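# Fit front cover onto base, leave unit on conveyor

## Task

Press the front cover onto the base until it clicks into place, make sure the assembled unit ends up resting on the conveyor belt, and then release it so neither gripper is holding anything.

## Robot and tools

Robot: two YAM Ultra arms, left_arm and right_arm, each with six revolute joints and a parallel two-finger gripper. The names are just labels and do not match the left or right side of any image. Arm roots in the scene frame: left_arm at (-0.011, +0.359, 0) m with quat_wxyz (+0.999, 0, 0, +0.041); right_arm at (-0.004, -0.260, 0) m with quat_wxyz (+0.996, 0, 0, -0.094).

Scene frame: origin on the table surface midway between the arms. +z is up, +x reaches out across the table, and left_arm sits on the +y side. Gripper fingers extend along the gripper's own +z and close along its y. The reported hand point lies between the finger pads, about 1 cm short of the tips. Printed hand positions can be somewhat wrong, especially when the arm is stretched out.

Tool execute_actions, argument actions: a list with zero or one entry. An empty list only reports the current state. A motion entry is {"rows": [...], "steps": n}, where n is 1 to 15 control steps of 1/30 s each (default 15). rows holds 1 to 15 rows. Each row applies to one step, and the final row repeats if there are fewer rows than steps. A wait entry is {"steps": n} with n up to 300. It sends nothing new and returns once that many steps have passed since the previous result. Optional pictures (boolean) turns the camera images on or off; they are on by default. If a call is refused, nothing reaches the robot.

Row layout: exactly 14 numbers, always covering both arms. The first seven are for left_arm: waist, shoulder, elbow, wrist pitch, wrist yaw, wrist roll, then opening. The last seven are the same for right_arm. The joint values are absolute target angles in radians, in the same form Joint positions prints them. They are not offsets. To hold one arm still, repeat its current values. Stated ranges in radians: waist -2.618 to 3.054, shoulder 0.000 to 3.142, elbow 0.000 to 3.142, wrist pitch -1.571 to 1.571, wrist yaw -1.571 to 1.571, wrist roll -2.094 to 2.094. A call is rejected if any target goes more than 0.036 rad beyond a range end and also lies further out than the last reported angle. The true ends can differ from these by about 0.036 rad, and a target past the true end is cut off there. The message "joint sent to its limit" reports such a clamp, and it may refer to an earlier, still-running action. If that message is missing, the joint may still be at its limit.

Opening: an absolute value from -1 (closed) to +1 (fully open, pad gap 0.094 m). Away from the ends, the fingers move to where grip_measured would read the number you command. To keep hold of something, command about 0.03 below grip_measured for a firm grip, or a smaller margin for a lighter one. Each pad pushes with at most roughly 50 to 62 N. Parts thinner than about 2 mm get less force. The first contact can spike.

Speed: each joint's target may lead its measured angle by at most 0.202 (waist), 0.258 (shoulder), 0.238 (elbow), 0.573 (wrist pitch) or 0.522 (wrist yaw and roll) rad per step. If a set of targets would move the hand more than 70 mm from where it is, the targets are scaled back. Large moves therefore take several calls. Between calls the arms keep heading to the last row you sent. They stop once everything is nearly still or some step is HELD. After that, only a new action makes them move further, although fingers finish opening or closing on their own.

Result lines:
- left_arm: … | right_arm: … gives each hand's position in m and its quat_wxyz in the scene frame.
- Joint positions and Joint velocities give, for each arm, six joint values (rad, rad/s) followed by the pad gap (m, m/s).
- grip_measured is the measured opening on the command scale. It may be off by up to about 1 mm, by a fixed amount for each gripper.
- "joint command not followed" means a clearance check changed or blocked some joint targets. The rest of the row, including the opening, was still carried out.
- HELD marks steps where your row, or part of it, was not sent.
- MOTOR HOT appears from 75 °C. At 90 °C that arm halts for 10 s (OVER-TEMPERATURE FAULT). At 100 °C the arm goes limp and drops what it holds. Holding loads heats the motors, so avoid holding things longer than needed.

Tool zoom_image: camera (one of cam_head_left, cam_head_right, cam_left_wrist, cam_right_wrist) and region [x0, y0, x1, y1] in image pixels, with the origin at the top left and at most 504 by 504. It returns a sharper view of that camera's latest image. Pictures arrive in this order: cam_head_left, cam_head_right, cam_high, cam_low, cam_left_wrist, cam_right_wrist, each 504x504. The wrist cameras are fisheye.

Tool read_manual: optional section, default "licences". It returns only licence text and does not move anything.

Tool finished_scene: scene is the current scene number. The goal must still hold at that moment. Replying without any tool call also ends things.

Cautions:
- Don't drop, push off or knock anything off the table.
- Keep the two arms from colliding or pressing on each other; this can end the scene.
- Avoid slams, slips and very hard pushes.
- External tugs on a held part or nudges to loose parts can happen, so check before you release.
- Open the gripper at the end so the unit rests on the belt.

Each tool is called after "Request:" by a JSON object that holds its "method" and its "body".

## Session

Request:
{"method": "execute_actions", "body": {"actions": []}}

Scene clock: 0.00 s of 5400.00 s.
left_arm: end_effector_position=(+0.4119, +0.3672, +0.2138) grip_measured=+1.000 end_effector_quat_wxyz=(+0.641, -0.600, +0.470, -0.092) | right_arm: end_effector_position=(+0.4502, -0.0439, +0.3190) grip_measured=+1.000 end_effector_quat_wxyz=(+0.465, -0.234, +0.846, +0.112)
Joint positions: left_arm=[-0.45   1.595  0.883  0.345 -1.104 -1.379  0.094] | right_arm=[ 0.603  1.699  1.754 -0.629 -0.077 -0.082  0.094]
Joint velocities: left_arm=[ 0.007 -0.007 -0.017 -0.022  0.037  0.007  0.   ] | right_arm=[-0.012 -0.002  0.002 -0.037  0.007 -0.022  0.   ]
Motor temperatures (°C, as the motors report them): left_arm=[21 23 23 21 23 23] | right_arm=[24 22 22 23 22 21]

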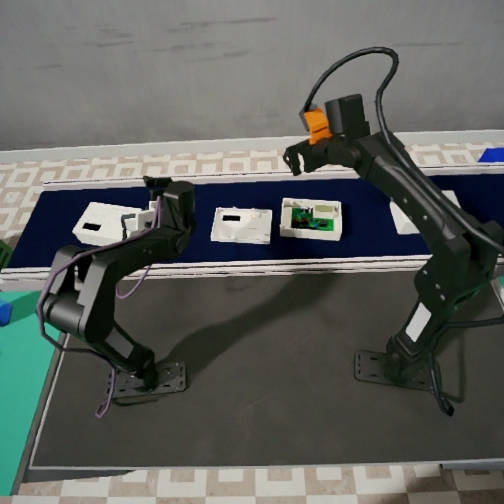

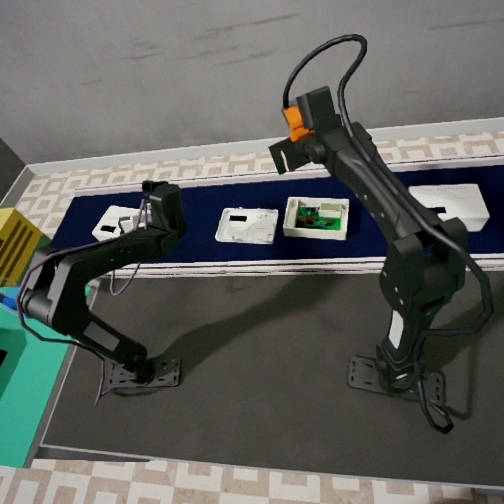

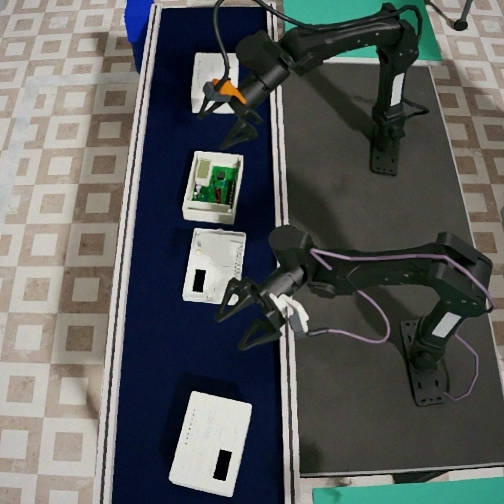

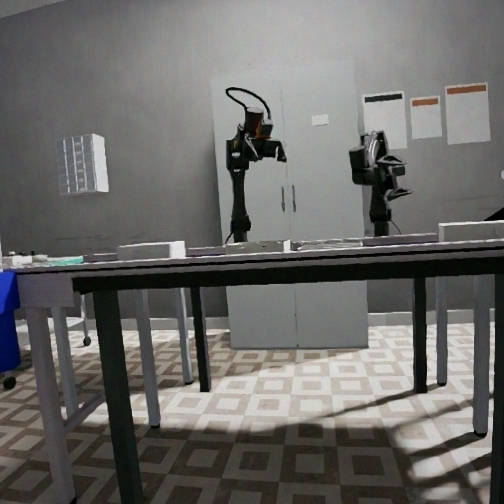

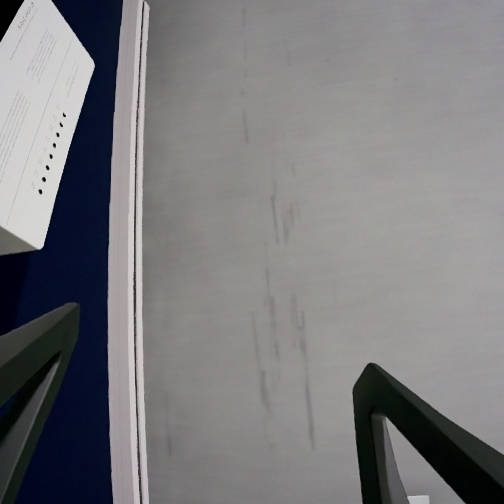

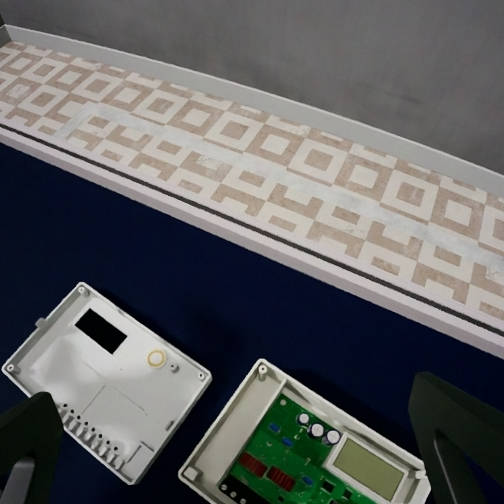

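Request:
{"method": "zoom_image", "body": {"camera": "cam_high", "region": [140, 130, 320, 320]}}

Request:
{"method": "zoom_image", "body": {"camera": "cam_head_left", "region": [190, 170, 370, 270]}}

Request:
{"method": "zoom_image", "body": {"camera": "cam_low", "region": [100, 200, 400, 280]}}

Region (140, 130, 320, 320) of cam_high's 504x504 image, scaled by 2.653, with more detail than that image has; it fills the left 477 columns of this view, and the rest is white.

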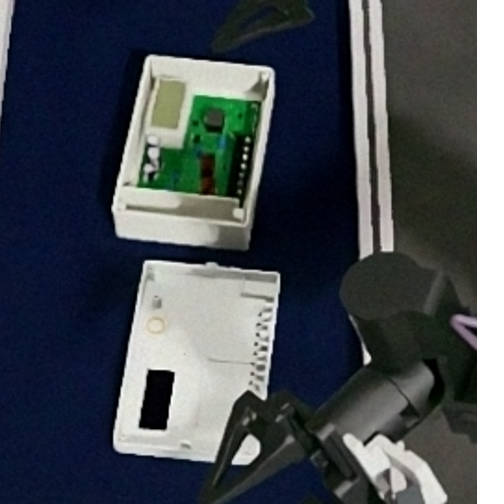

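Region (190, 170, 370, 270) of cam_head_left's 504x504 image, scaled by 2.800, with more detail than that image has.

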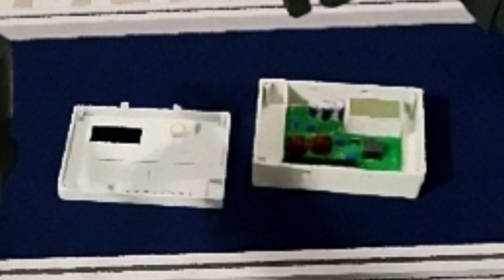

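Region (100, 200, 400, 280) of cam_low's 504x504 image, scaled by 1.680, with more detail than that image has; it fills the top 134 rows of this view, and the rest is white.

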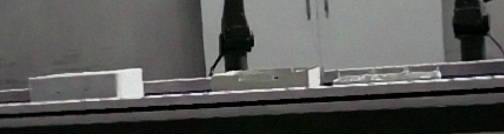

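Request:
{"method": "execute_actions", "body": {"actions": [{"rows": [[-0.52,1.743,1.624,-0.88,0,0,1, 0.55,1.743,1.624,-0.88,0,0,1]], "steps": 15}], "pictures": false}}

Request:
{"method": "execute_actions", "body": {"actions": [{"steps": 45}]}}

Scene clock: 83.23 s of 5400.00 s.
left_arm: end_effector_position=(+0.4253, +0.1726, +0.2230) grip_measured=+1.000 end_effector_quat_wxyz=(+0.344, +0.114, +0.930, -0.065) | right_arm: end_effector_position=(+0.4184, -0.0970, +0.1916) grip_measured=+1.000 end_effector_quat_wxyz=(+0.271, -0.179, +0.944, +0.054)
Joint positions: left_arm=[-0.519  1.731  1.616 -0.744 -0.084 -0.162  0.094] | right_arm=[ 0.55   1.762  1.619 -0.867 -0.011 -0.009  0.094]
Joint velocities: left_arm=[ 0.007 -0.032 -0.002 -0.637  0.593  1.106  0.   ] | right_arm=[-0.007 -0.002  0.002 -0.037  0.037 -0.051  0.   ]
Motor temperatures (°C, as the motors report them): left_arm=[21 27 28 26 23 23] | right_arm=[24 28 26 28 22 21]
Steps of this call (steps 1 to 90: nothing new was sent; then 79.73 s passed at rest; steps 91 to 105: all 15 steps of this action). Readings (joint positions):
91: left_arm=[-0.452 1.604 0.908 0.286 -1.063 -1.327] | right_arm=[0.601 1.700 1.745 -0.634 -0.073 -0.075]
92: left_arm=[-0.457 1.631 0.962 0.202 -0.993 -1.253] | right_arm=[0.596 1.699 1.731 -0.650 -0.067 -0.066]
94: left_arm=[-0.479 1.699 1.099 0.010 -0.816 -1.077] | right_arm=[0.580 1.703 1.690 -0.699 -0.052 -0.049]
98: left_arm=[-0.514 1.774 1.398 -0.428 -0.407 -0.682] | right_arm=[0.552 1.742 1.630 -0.812 -0.022 -0.023]
105: the state above

Scene clock: 84.73 s of 5400.00 s.
left_arm: end_effector_position=(+0.3982, +0.1699, +0.1996) grip_measured=+1.000 end_effector_quat_wxyz=(+0.278, +0.204, +0.937, -0.060) | right_arm: end_effector_position=(+0.4178, -0.0977, +0.1910) grip_measured=+1.000 end_effector_quat_wxyz=(+0.269, -0.177, +0.945, +0.053)
Joint positions: left_arm=[-0.519  1.741  1.616 -0.868 -0.006 -0.006  0.094] | right_arm=[ 0.55   1.762  1.619 -0.871 -0.008 -0.005  0.094]
Joint velocities: left_arm=[-0.012  0.007 -0.007  0.022  0.051 -0.037  0.   ] | right_arm=[ 0.007  0.007 -0.002 -0.037  0.007  0.007  0.   ]
Motor temperatures (°C, as the motors report them): left_arm=[21 27 28 26 23 23] | right_arm=[24 28 26 28 22 21]
Steps of this call (steps 1 to 30: the robot went on to your last target; steps 31 to 45: nothing new was sent). Readings (joint positions):
1: left_arm=[-0.519 1.731 1.616 -0.766 -0.068 -0.131] | right_arm=[0.550 1.762 1.619 -0.868 -0.010 -0.008]
2: left_arm=[-0.519 1.734 1.616 -0.788 -0.055 -0.105] | right_arm=[0.550 1.762 1.619 -0.870 -0.009 -0.008]
4: left_arm=[-0.519 1.739 1.616 -0.821 -0.037 -0.069] | right_arm=[0.550 1.762 1.619 -0.870 -0.009 -0.006]
8: left_arm=[-0.519 1.741 1.616 -0.853 -0.018 -0.031] | right_arm=[0.550 1.762 1.619 -0.871 -0.009 -0.006]
45: the state above
All arms were judged still, so your last target was given up. Only a new action makes them travel on or press farther. Fingers that are still opening or closing keep moving.

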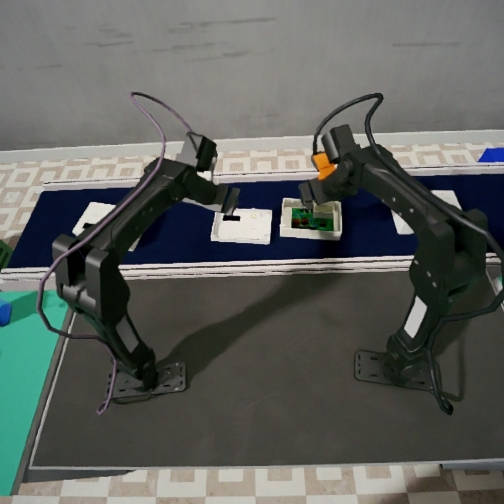

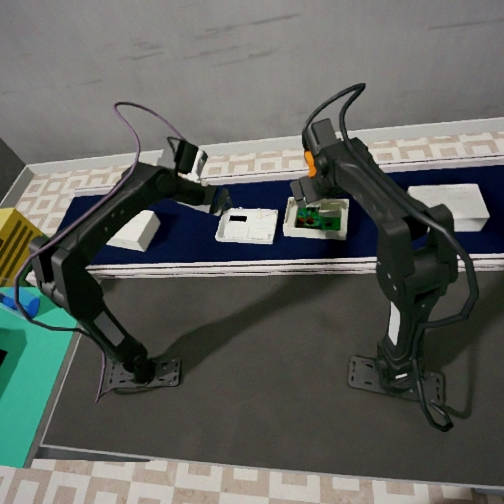

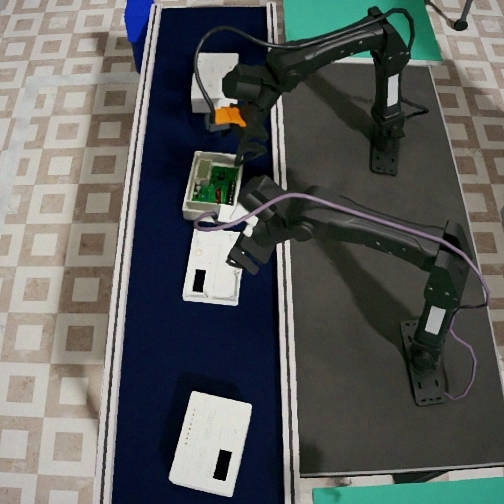

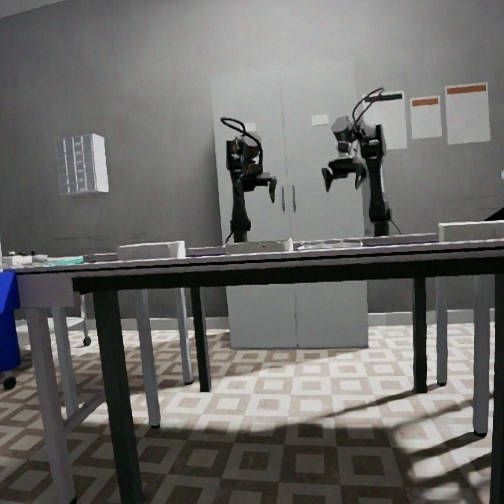

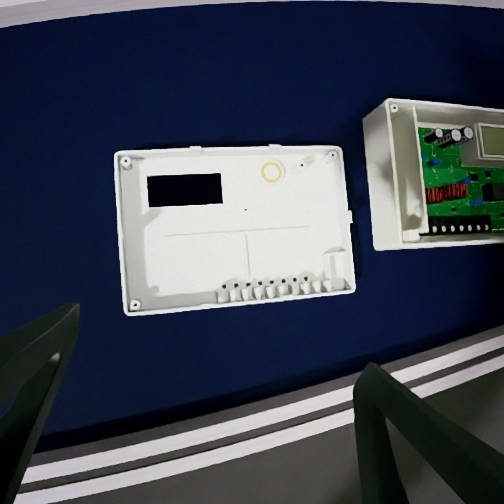

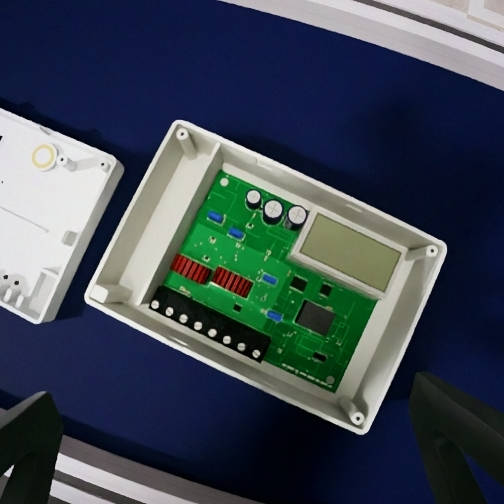

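Request:
{"method": "execute_actions", "body": {"actions": [{"rows": [[-0.414,2.175,2.029,-1.153,-0.09,-0.32,1, 0.55,1.743,1.624,-0.88,0,0,1]], "steps": 15}], "pictures": false}}

Request:
{"method": "execute_actions", "body": {"actions": [{"steps": 30}]}}

Scene clock: 161.77 s of 5400.00 s.
left_arm: end_effector_position=(+0.4542, +0.2183, +0.0972) grip_measured=+1.000 end_effector_quat_wxyz=(+0.121, +0.006, +0.993, +0.002) | right_arm: end_effector_position=(+0.4178, -0.0977, +0.1910) grip_measured=+1.000 end_effector_quat_wxyz=(+0.269, -0.177, +0.945, +0.053)
Joint positions: left_arm=[-0.406  2.21   2.003 -1.133 -0.079 -0.303  0.094] | right_arm=[ 0.55   1.762  1.619 -0.871 -0.008 -0.005  0.094]
Joint velocities: left_arm=[ 0.027 -0.212 -0.002  0.007  0.022 -0.066  0.   ] | right_arm=[-0.017 -0.012 -0.007 -0.022 -0.081 -0.066  0.   ]
Motor temperatures (°C, as the motors report them): left_arm=[21 30 30 27 23 23] | right_arm=[24 31 27 27 22 21]
Steps of this call (steps 1 to 90: nothing new was sent; then 73.53 s passed at rest; steps 91 to 105: all 15 steps of this action). Readings (joint positions):
91: left_arm=[-0.512 1.774 1.662 -0.926 -0.011 -0.049] | right_arm=[0.550 1.762 1.619 -0.871 -0.008 -0.005]
92: left_arm=[-0.497 1.835 1.752 -0.990 -0.019 -0.101] | right_arm=[0.550 1.762 1.619 -0.871 -0.008 -0.005]
94: left_arm=[-0.455 1.985 1.919 -1.027 -0.040 -0.176] | right_arm=[0.550 1.762 1.619 -0.871 -0.008 -0.005]
98: left_arm=[-0.407 2.179 2.003 -1.054 -0.071 -0.259] | right_arm=[0.550 1.762 1.619 -0.871 -0.008 -0.005]
105: the state above

Scene clock: 162.77 s of 5400.00 s.
left_arm: end_effector_position=(+0.4527, +0.2191, +0.1056) grip_measured=+1.000 end_effector_quat_wxyz=(+0.126, -0.000, +0.992, +0.000) | right_arm: end_effector_position=(+0.4178, -0.0977, +0.1910) grip_measured=+1.000 end_effector_quat_wxyz=(+0.269, -0.177, +0.945, +0.053)
Joint positions: left_arm=[-0.406  2.191  2.003 -1.142 -0.08  -0.315  0.094] | right_arm=[ 0.55   1.762  1.619 -0.871 -0.008 -0.005  0.094]
Joint velocities: left_arm=[-0.017  0.007 -0.012 -0.037  0.037 -0.022  0.   ] | right_arm=[ 0.022 -0.002 -0.007 -0.022 -0.037 -0.066  0.   ]
Motor temperatures (°C, as the motors report them): left_arm=[21 30 30 27 23 23] | right_arm=[24 31 27 27 22 21]
Steps of this call (steps 1 to 30: the robot went on to your last target). Readings (joint positions):
1: left_arm=[-0.406 2.203 2.003 -1.135 -0.079 -0.306] | right_arm=[0.550 1.762 1.619 -0.871 -0.008 -0.005]
2: left_arm=[-0.406 2.198 2.003 -1.136 -0.079 -0.308] | right_arm=[0.550 1.762 1.619 -0.871 -0.008 -0.005]
4: left_arm=[-0.406 2.192 2.003 -1.137 -0.080 -0.310] | right_arm=[0.550 1.762 1.619 -0.871 -0.008 -0.005]
8: left_arm=[-0.406 2.191 2.003 -1.140 -0.080 -0.313] | right_arm=[0.550 1.762 1.619 -0.871 -0.008 -0.005]
30: the state above
All arms were judged still, so your last target was given up. Only a new action makes them travel on or press farther. Fingers that are still opening or closing keep moving.

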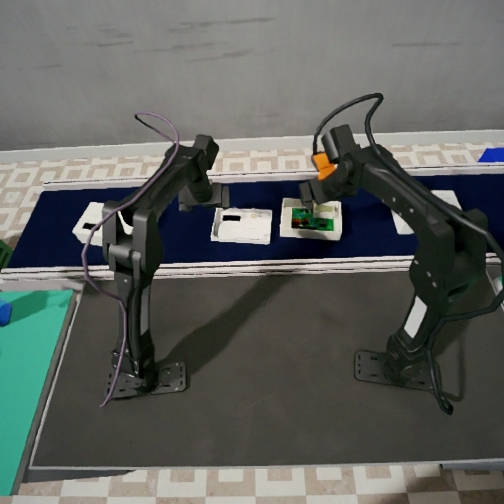

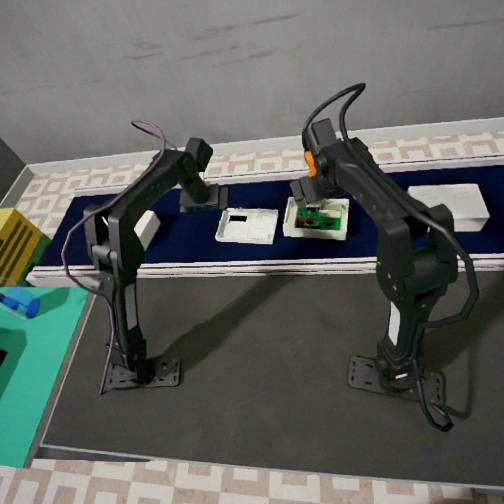

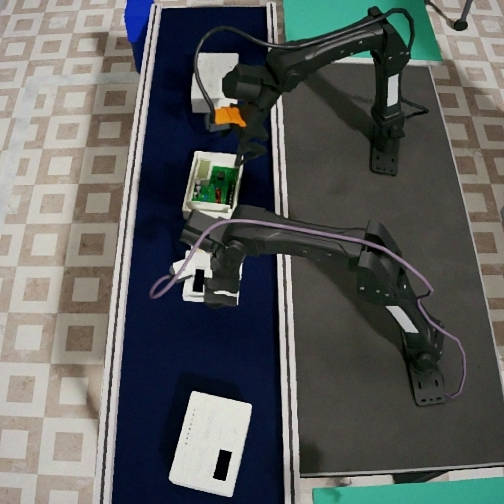

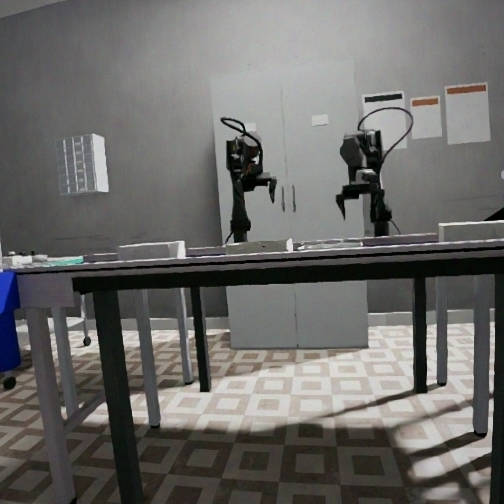

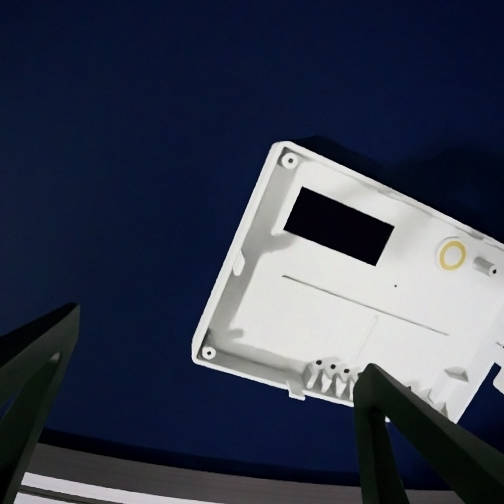

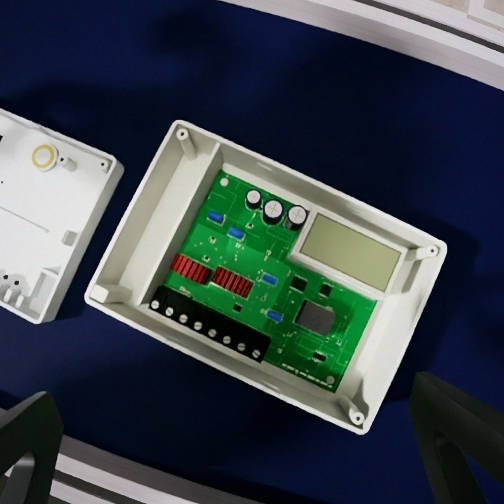

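Request:
{"method": "execute_actions", "body": {"actions": [{"rows": [[-0.407,2.195,1.995,-1.125,-0.075,-0.30,0.8, 0.55,1.743,1.624,-0.88,0,0,1],[-0.407,2.20,1.988,-1.108,-0.072,-0.285,0.6, 0.55,1.743,1.624,-0.88,0,0,1],[-0.408,2.205,1.98,-1.09,-0.07,-0.27,0.4, 0.55,1.743,1.624,-0.88,0,0,1],[-0.408,2.21,1.972,-1.072,-0.066,-0.255,0.2, 0.55,1.743,1.624,-0.88,0,0,1],[-0.408,2.215,1.964,-1.054,-0.063,-0.24,0, 0.55,1.743,1.624,-0.88,0,0,1],[-0.409,2.22,1.956,-1.036,-0.06,-0.225,-0.2, 0.55,1.743,1.624,-0.88,0,0,1],[-0.409,2.226,1.948,-1.018,-0.057,-0.21,-0.36, 0.55,1.743,1.624,-0.88,0,0,1],[-0.409,2.232,1.94,-1.0,-0.054,-0.195,-0.36, 0.55,1.743,1.624,-0.88,0,0,1],[-0.409,2.238,1.932,-0.983,-0.05,-0.18,-0.36, 0.55,1.743,1.624,-0.88,0,0,1],[-0.409,2.243,1.926,-0.966,-0.045,-0.17,-0.36, 0.55,1.743,1.624,-0.88,0,0,1]], "steps": 15}], "pictures": false}}

Request:
{"method": "execute_actions", "body": {"actions": [{"steps": 20}]}}

Scene clock: 188.70 s of 5400.00 s.
left_arm: end_effector_position=(+0.4663, +0.2095, +0.0635) grip_measured=-0.358 end_effector_quat_wxyz=(+0.130, +0.062, +0.990, -0.007) | right_arm: end_effector_position=(+0.4178, -0.0977, +0.1910) grip_measured=+1.000 end_effector_quat_wxyz=(+0.269, -0.177, +0.945, +0.053)
Joint positions: left_arm=[-0.406  2.252  1.933 -0.997 -0.054 -0.192  0.03 ] | right_arm=[ 0.55   1.762  1.619 -0.871 -0.008 -0.005  0.094]
Joint velocities: left_arm=[-0.007  0.071 -0.051  0.139  0.007  0.212  0.001] | right_arm=[-0.007 -0.002  0.007 -0.022 -0.007 -0.051  0.   ]
Motor temperatures (°C, as the motors report them): left_arm=[21 36 31 26 23 23] | right_arm=[24 32 27 27 22 21]
Steps of this call (steps 1 to 90: nothing new was sent; then 22.43 s passed at rest; steps 91 to 105: all 15 steps of this action). Readings (joint positions):
91: left_arm=[-0.406 2.191 2.003 -1.141 -0.080 -0.314] | right_arm=[0.550 1.762 1.619 -0.871 -0.008 -0.005]
92: left_arm=[-0.406 2.191 2.003 -1.138 -0.080 -0.310] | right_arm=[0.550 1.762 1.619 -0.871 -0.008 -0.005]
94: left_arm=[-0.406 2.193 2.000 -1.122 -0.077 -0.296] | right_arm=[0.550 1.762 1.619 -0.871 -0.008 -0.005]
98: left_arm=[-0.406 2.205 1.973 -1.067 -0.069 -0.252] | right_arm=[0.550 1.762 1.619 -0.871 -0.008 -0.005]
105: the state above

Scene clock: 189.37 s of 5400.00 s.
left_arm: end_effector_position=(+0.4709, +0.2073, +0.0641) grip_measured=-0.358 end_effector_quat_wxyz=(+0.139, +0.070, +0.988, -0.010) | right_arm: end_effector_position=(+0.4178, -0.0977, +0.1910) grip_measured=+1.000 end_effector_quat_wxyz=(+0.269, -0.177, +0.945, +0.053)
Joint positions: left_arm=[-0.406  2.253  1.932 -0.974 -0.05  -0.175  0.03 ] | right_arm=[ 0.55   1.762  1.619 -0.871 -0.008 -0.005  0.094]
Joint velocities: left_arm=[ 0.012  0.002 -0.002 -0.007 -0.051  0.081 -0.001] | right_arm=[-0.027  0.007  0.002  0.022 -0.022  0.022  0.   ]
Motor temperatures (°C, as the motors report them): left_arm=[21 36 31 26 23 23] | right_arm=[24 32 27 27 22 21]
Steps of this call (steps 1 to 20: the robot went on to your last target). Readings (joint positions):
1: left_arm=[-0.406 2.253 1.932 -0.994 -0.053 -0.189] | right_arm=[0.550 1.762 1.619 -0.871 -0.008 -0.005]
2: left_arm=[-0.406 2.253 1.932 -0.991 -0.052 -0.186] | right_arm=[0.550 1.762 1.619 -0.871 -0.008 -0.005]
4: left_arm=[-0.406 2.253 1.932 -0.984 -0.051 -0.182] | right_arm=[0.550 1.762 1.619 -0.871 -0.008 -0.005]
8: left_arm=[-0.406 2.253 1.932 -0.978 -0.050 -0.178] | right_arm=[0.550 1.762 1.619 -0.871 -0.008 -0.005]
20: the state above

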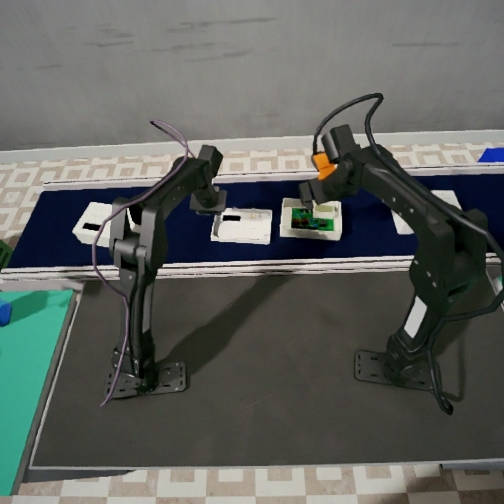

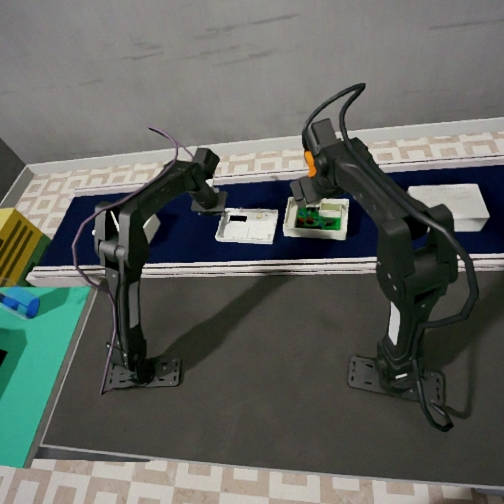

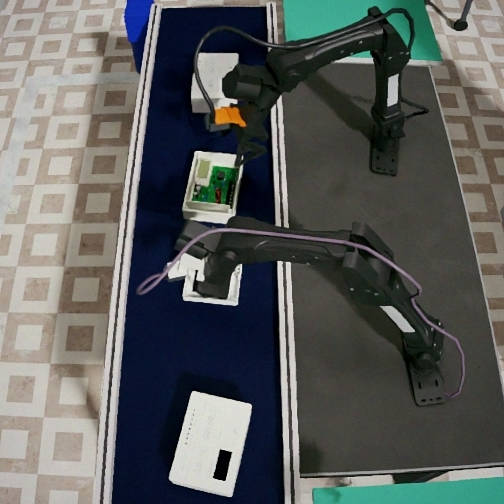

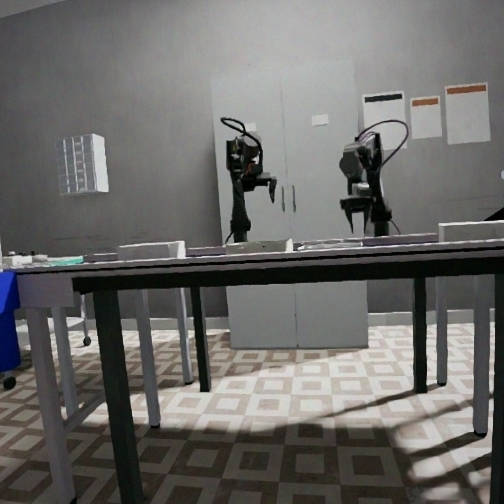

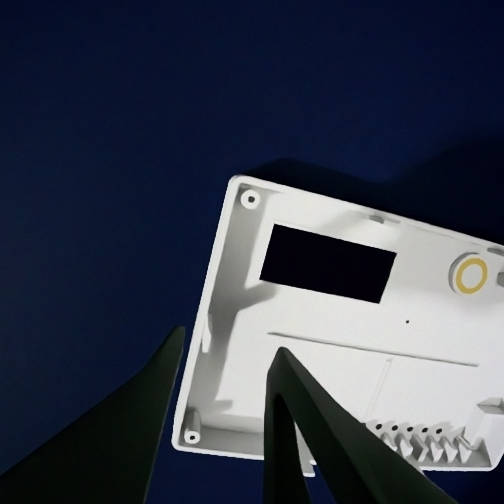

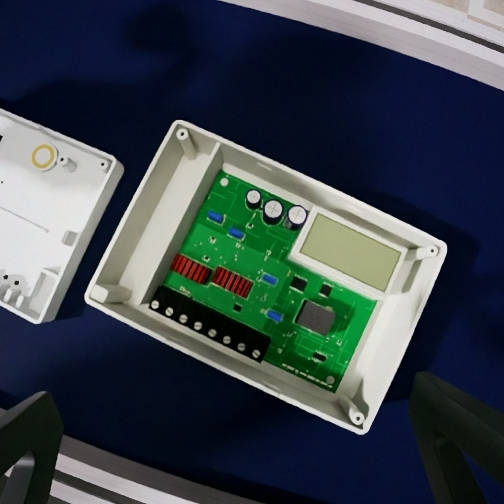

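Request:
{"method": "execute_actions", "body": {"actions": [{"rows": [[-0.40,2.245,1.922,-0.96,-0.045,-0.165,-0.36, 0.55,1.743,1.624,-0.88,0,0,1],[-0.393,2.247,1.916,-0.953,-0.043,-0.16,-0.36, 0.55,1.743,1.624,-0.88,0,0,1],[-0.386,2.249,1.91,-0.946,-0.041,-0.155,-0.36, 0.55,1.743,1.624,-0.88,0,0,1],[-0.38,2.251,1.904,-0.939,-0.039,-0.148,-0.36, 0.55,1.743,1.624,-0.88,0,0,1],[-0.374,2.253,1.898,-0.932,-0.037,-0.14,-0.36, 0.55,1.743,1.624,-0.88,0,0,1],[-0.372,2.255,1.892,-0.925,-0.035,-0.135,-0.36, 0.55,1.743,1.624,-0.88,0,0,1]], "steps": 15}], "pictures": false}}

Request:
{"method": "execute_actions", "body": {"actions": [{"steps": 20}]}}

Scene clock: 214.63 s of 5400.00 s.
left_arm: end_effector_position=(+0.4760, +0.2197, +0.0573) grip_measured=-0.358 end_effector_quat_wxyz=(+0.142, +0.072, +0.987, -0.011) | right_arm: end_effector_position=(+0.4178, -0.0977, +0.1910) grip_measured=+1.000 end_effector_quat_wxyz=(+0.269, -0.177, +0.945, +0.053)
Joint positions: left_arm=[-0.376  2.253  1.903 -0.937 -0.041 -0.143  0.03 ] | right_arm=[ 0.55   1.762  1.619 -0.871 -0.008 -0.005  0.094]
Joint velocities: left_arm=[ 0.007 -0.012  0.007  0.007  0.007  0.022 -0.001] | right_arm=[ 0.002 -0.017 -0.007  0.022  0.022  0.051  0.   ]
Motor temperatures (°C, as the motors report them): left_arm=[21 39 30 26 23 23] | right_arm=[24 32 27 27 22 21]
Steps of this call (steps 1 to 15: the robot went on to your last target; steps 16 to 90: nothing new was sent; then 21.77 s passed at rest; steps 91 to 105: all 15 steps of this action). Readings (joint positions):
91: left_arm=[-0.406 2.253 1.932 -0.973 -0.050 -0.175] | right_arm=[0.550 1.762 1.619 -0.871 -0.008 -0.005]
92: left_arm=[-0.406 2.253 1.932 -0.972 -0.050 -0.173] | right_arm=[0.550 1.762 1.619 -0.871 -0.008 -0.005]
94: left_arm=[-0.404 2.253 1.930 -0.964 -0.047 -0.168] | right_arm=[0.550 1.762 1.619 -0.871 -0.008 -0.005]
98: left_arm=[-0.388 2.253 1.909 -0.944 -0.042 -0.152] | right_arm=[0.550 1.762 1.619 -0.871 -0.008 -0.005]
105: the state above

Scene clock: 215.30 s of 5400.00 s.
left_arm: end_effector_position=(+0.4768, +0.2193, +0.0575) grip_measured=-0.358 end_effector_quat_wxyz=(+0.144, +0.073, +0.987, -0.012) | right_arm: end_effector_position=(+0.4178, -0.0977, +0.1910) grip_measured=+1.000 end_effector_quat_wxyz=(+0.269, -0.177, +0.945, +0.053)
Joint positions: left_arm=[-0.376  2.253  1.903 -0.933 -0.04  -0.141  0.03 ] | right_arm=[ 0.55   1.762  1.619 -0.871 -0.008 -0.005  0.094]
Joint velocities: left_arm=[-0.017 -0.022 -0.012  0.037  0.007 -0.007 -0.002] | right_arm=[ 0.027  0.012  0.007 -0.007  0.007  0.051  0.   ]
Motor temperatures (°C, as the motors report them): left_arm=[21 39 30 26 23 23] | right_arm=[24 32 27 27 22 21]
Steps of this call (steps 1 to 15: the robot went on to your last target; steps 16 to 20: nothing new was sent). Readings (joint positions):
1: left_arm=[-0.376 2.253 1.903 -0.936 -0.041 -0.142] | right_arm=[0.550 1.762 1.619 -0.871 -0.008 -0.005]
2: left_arm=[-0.376 2.253 1.903 -0.935 -0.041 -0.142] | right_arm=[0.550 1.762 1.619 -0.871 -0.008 -0.005]
4: left_arm=[-0.376 2.253 1.903 -0.934 -0.040 -0.142] | right_arm=[0.550 1.762 1.619 -0.871 -0.008 -0.005]
8: left_arm=[-0.376 2.253 1.903 -0.933 -0.040 -0.141] | right_arm=[0.550 1.762 1.619 -0.871 -0.008 -0.005]
20: the state above
All arms were judged still, so your last target was given up. Only a new action makes them travel on or press farther. Fingers that are still opening or closing keep moving.

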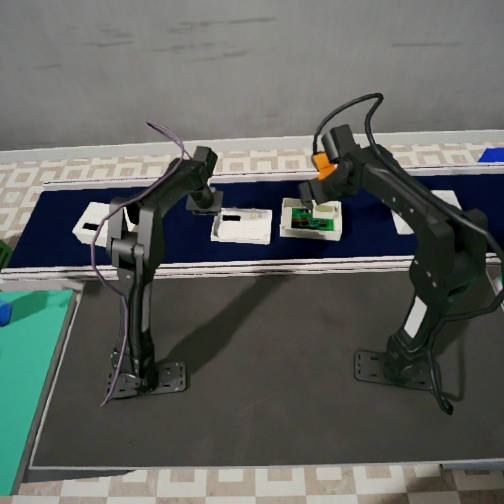

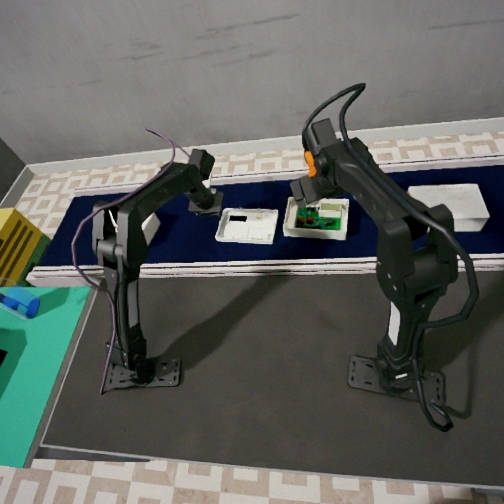

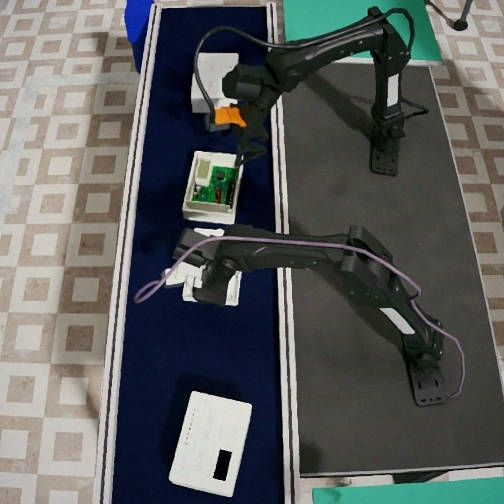

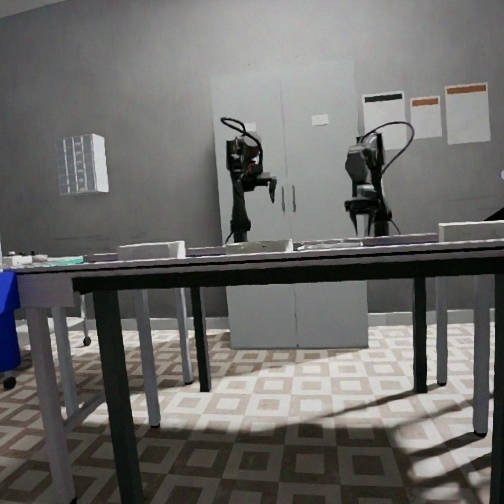

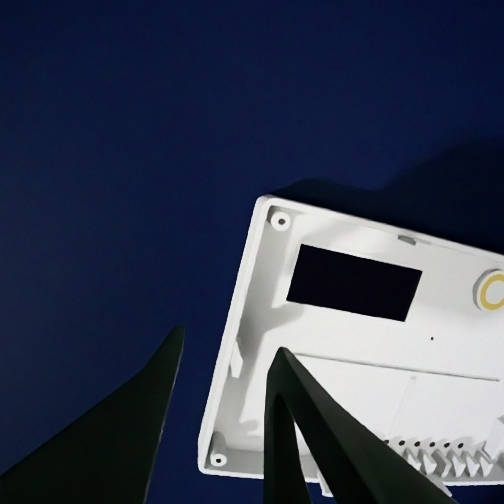

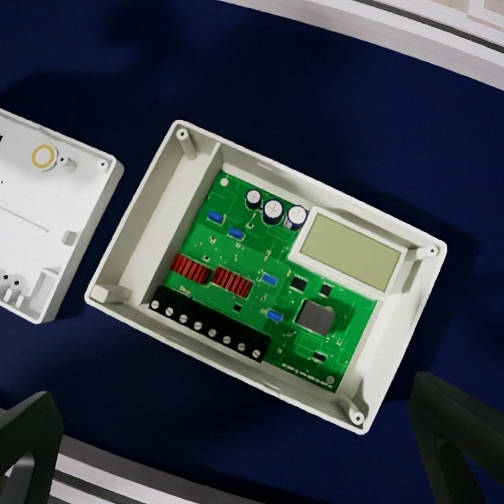

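Request:
{"method": "execute_actions", "body": {"actions": [{"rows": [[-0.372,2.26,1.915,-0.925,-0.035,-0.135,-0.36, 0.55,1.743,1.624,-0.88,0,0,1],[-0.371,2.268,1.925,-0.922,-0.035,-0.135,-0.36, 0.55,1.743,1.624,-0.88,0,0,1],[-0.37,2.276,1.935,-0.919,-0.035,-0.135,-0.36, 0.55,1.743,1.624,-0.88,0,0,1],[-0.369,2.284,1.945,-0.916,-0.035,-0.135,-0.36, 0.55,1.743,1.624,-0.88,0,0,1],[-0.368,2.292,1.955,-0.913,-0.035,-0.135,-0.36, 0.55,1.743,1.624,-0.88,0,0,1],[-0.367,2.30,1.965,-0.91,-0.035,-0.135,-0.36, 0.55,1.743,1.624,-0.88,0,0,1],[-0.367,2.308,1.975,-0.907,-0.035,-0.135,-0.36, 0.55,1.743,1.624,-0.88,0,0,1],[-0.367,2.315,1.975,-0.904,-0.035,-0.135,-0.36, 0.55,1.743,1.624,-0.88,0,0,1],[-0.367,2.32,1.975,-0.902,-0.035,-0.135,-0.36, 0.55,1.743,1.624,-0.88,0,0,1]], "steps": 15}], "pictures": false}}

Request:
{"method": "execute_actions", "body": {"actions": [{"steps": 20}]}}

Scene clock: 237.43 s of 5400.00 s.
left_arm: end_effector_position=(+0.4881, +0.2158, +0.0389) grip_measured=-0.358 end_effector_quat_wxyz=(+0.142, +0.073, +0.987, -0.011) | right_arm: end_effector_position=(+0.4178, -0.0977, +0.1910) grip_measured=+1.000 end_effector_quat_wxyz=(+0.269, -0.177, +0.945, +0.053)
Joint positions: left_arm=[-0.376  2.322  1.946 -0.912 -0.04  -0.141  0.03 ] | right_arm=[ 0.55   1.762  1.619 -0.871 -0.008 -0.005  0.094]
Joint velocities: left_arm=[-0.002  0.007  0.007 -0.081 -0.022 -0.007 -0.   ] | right_arm=[ 0.002  0.002  0.017  0.051  0.066 -0.081  0.   ]
Motor temperatures (°C, as the motors report them): left_arm=[21 38 29 26 23 23] | right_arm=[24 33 28 27 22 21]
Steps of this call (steps 1 to 90: nothing new was sent; then 18.63 s passed at rest; steps 91 to 105: all 15 steps of this action). Readings (joint positions):
91: left_arm=[-0.376 2.253 1.903 -0.933 -0.040 -0.141] | right_arm=[0.550 1.762 1.619 -0.871 -0.008 -0.005]
92: left_arm=[-0.376 2.254 1.903 -0.933 -0.040 -0.141] | right_arm=[0.550 1.762 1.619 -0.871 -0.008 -0.005]
94: left_arm=[-0.376 2.260 1.907 -0.930 -0.040 -0.141] | right_arm=[0.550 1.762 1.619 -0.871 -0.008 -0.005]
98: left_arm=[-0.376 2.295 1.939 -0.922 -0.040 -0.141] | right_arm=[0.550 1.762 1.619 -0.871 -0.008 -0.005]
105: the state above

Scene clock: 238.10 s of 5400.00 s.
left_arm: end_effector_position=(+0.4886, +0.2157, +0.0391) grip_measured=-0.358 end_effector_quat_wxyz=(+0.143, +0.073, +0.987, -0.012) | right_arm: end_effector_position=(+0.4178, -0.0977, +0.1910) grip_measured=+1.000 end_effector_quat_wxyz=(+0.269, -0.177, +0.945, +0.053)
Joint positions: left_arm=[-0.376  2.322  1.946 -0.909 -0.04  -0.141  0.03 ] | right_arm=[ 0.55   1.762  1.619 -0.871 -0.008 -0.005  0.094]
Joint velocities: left_arm=[ 0.002 -0.017  0.007 -0.037  0.007  0.007 -0.   ] | right_arm=[ 0.002 -0.002 -0.007  0.007 -0.081 -0.125  0.   ]
Motor temperatures (°C, as the motors report them): left_arm=[21 38 29 26 23 23] | right_arm=[24 33 28 27 22 21]
Steps of this call (steps 1 to 15: the robot went on to your last target; steps 16 to 20: nothing new was sent). Readings (joint positions):
1: left_arm=[-0.376 2.322 1.946 -0.912 -0.040 -0.141] | right_arm=[0.550 1.762 1.619 -0.871 -0.008 -0.005]
2: left_arm=[-0.376 2.322 1.946 -0.911 -0.040 -0.141] | right_arm=[0.550 1.762 1.619 -0.871 -0.008 -0.005]
4: left_arm=[-0.376 2.322 1.946 -0.910 -0.040 -0.141] | right_arm=[0.550 1.762 1.619 -0.871 -0.008 -0.005]
8: left_arm=[-0.376 2.322 1.946 -0.909 -0.040 -0.141] | right_arm=[0.550 1.762 1.619 -0.871 -0.008 -0.005]
20: the state above
All arms were judged still, so your last target was given up. Only a new action makes them travel on or press farther. Fingers that are still opening or closing keep moving.

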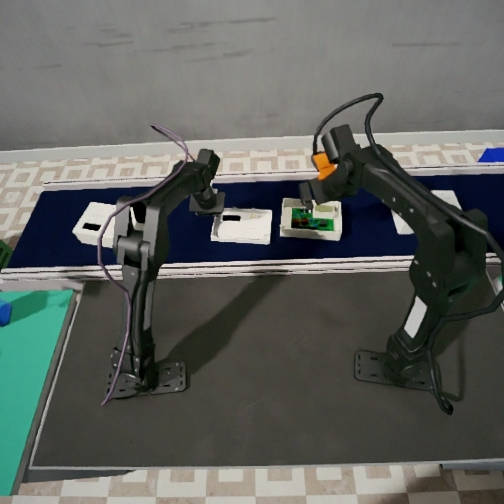

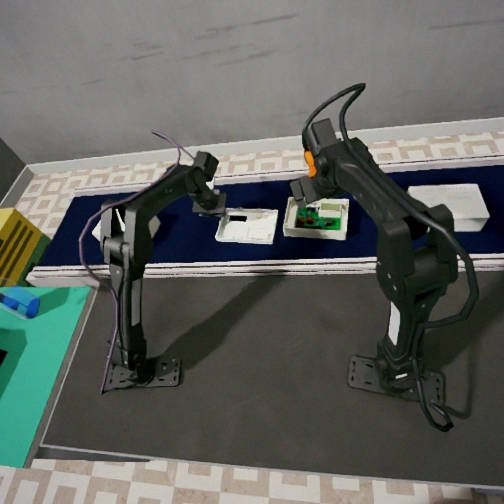

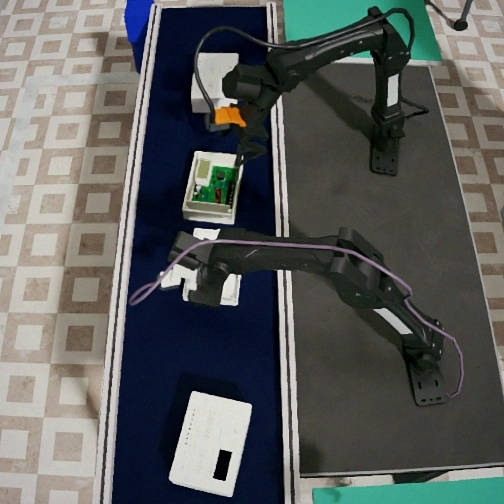

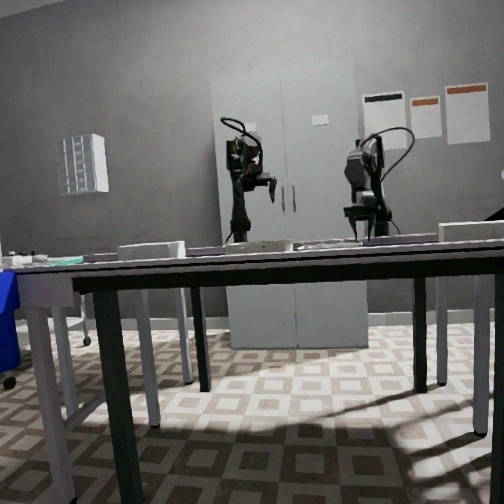

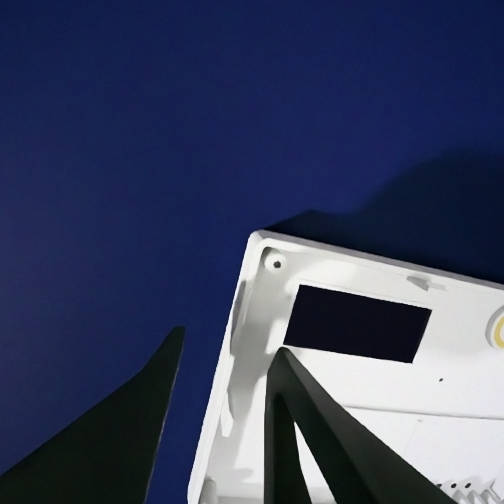

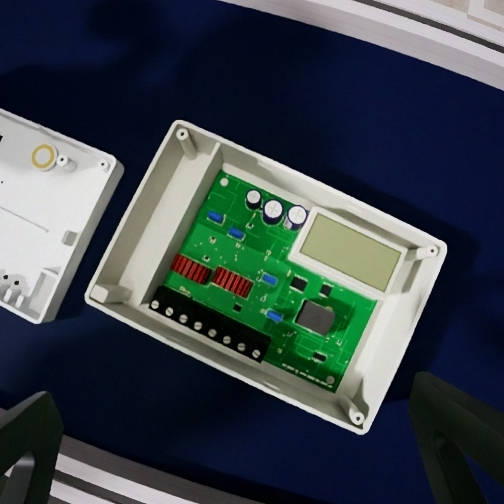

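Request:
{"method": "zoom_image", "body": {"camera": "cam_low", "region": [280, 200, 420, 270]}}

Request:
{"method": "zoom_image", "body": {"camera": "cam_head_right", "region": [180, 170, 300, 260]}}

Region (280, 200, 420, 270) of cam_low's 504x504 image, scaled by 3.600, with more detail than that image has.

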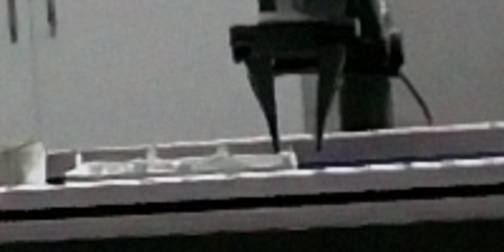

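Region (180, 170, 300, 260) of cam_head_right's 504x504 image, scaled by 4.200, with more detail than that image has; it fills the top 378 rows of this view, and the rest is white.

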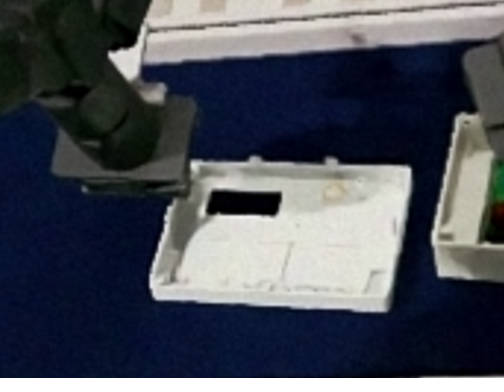

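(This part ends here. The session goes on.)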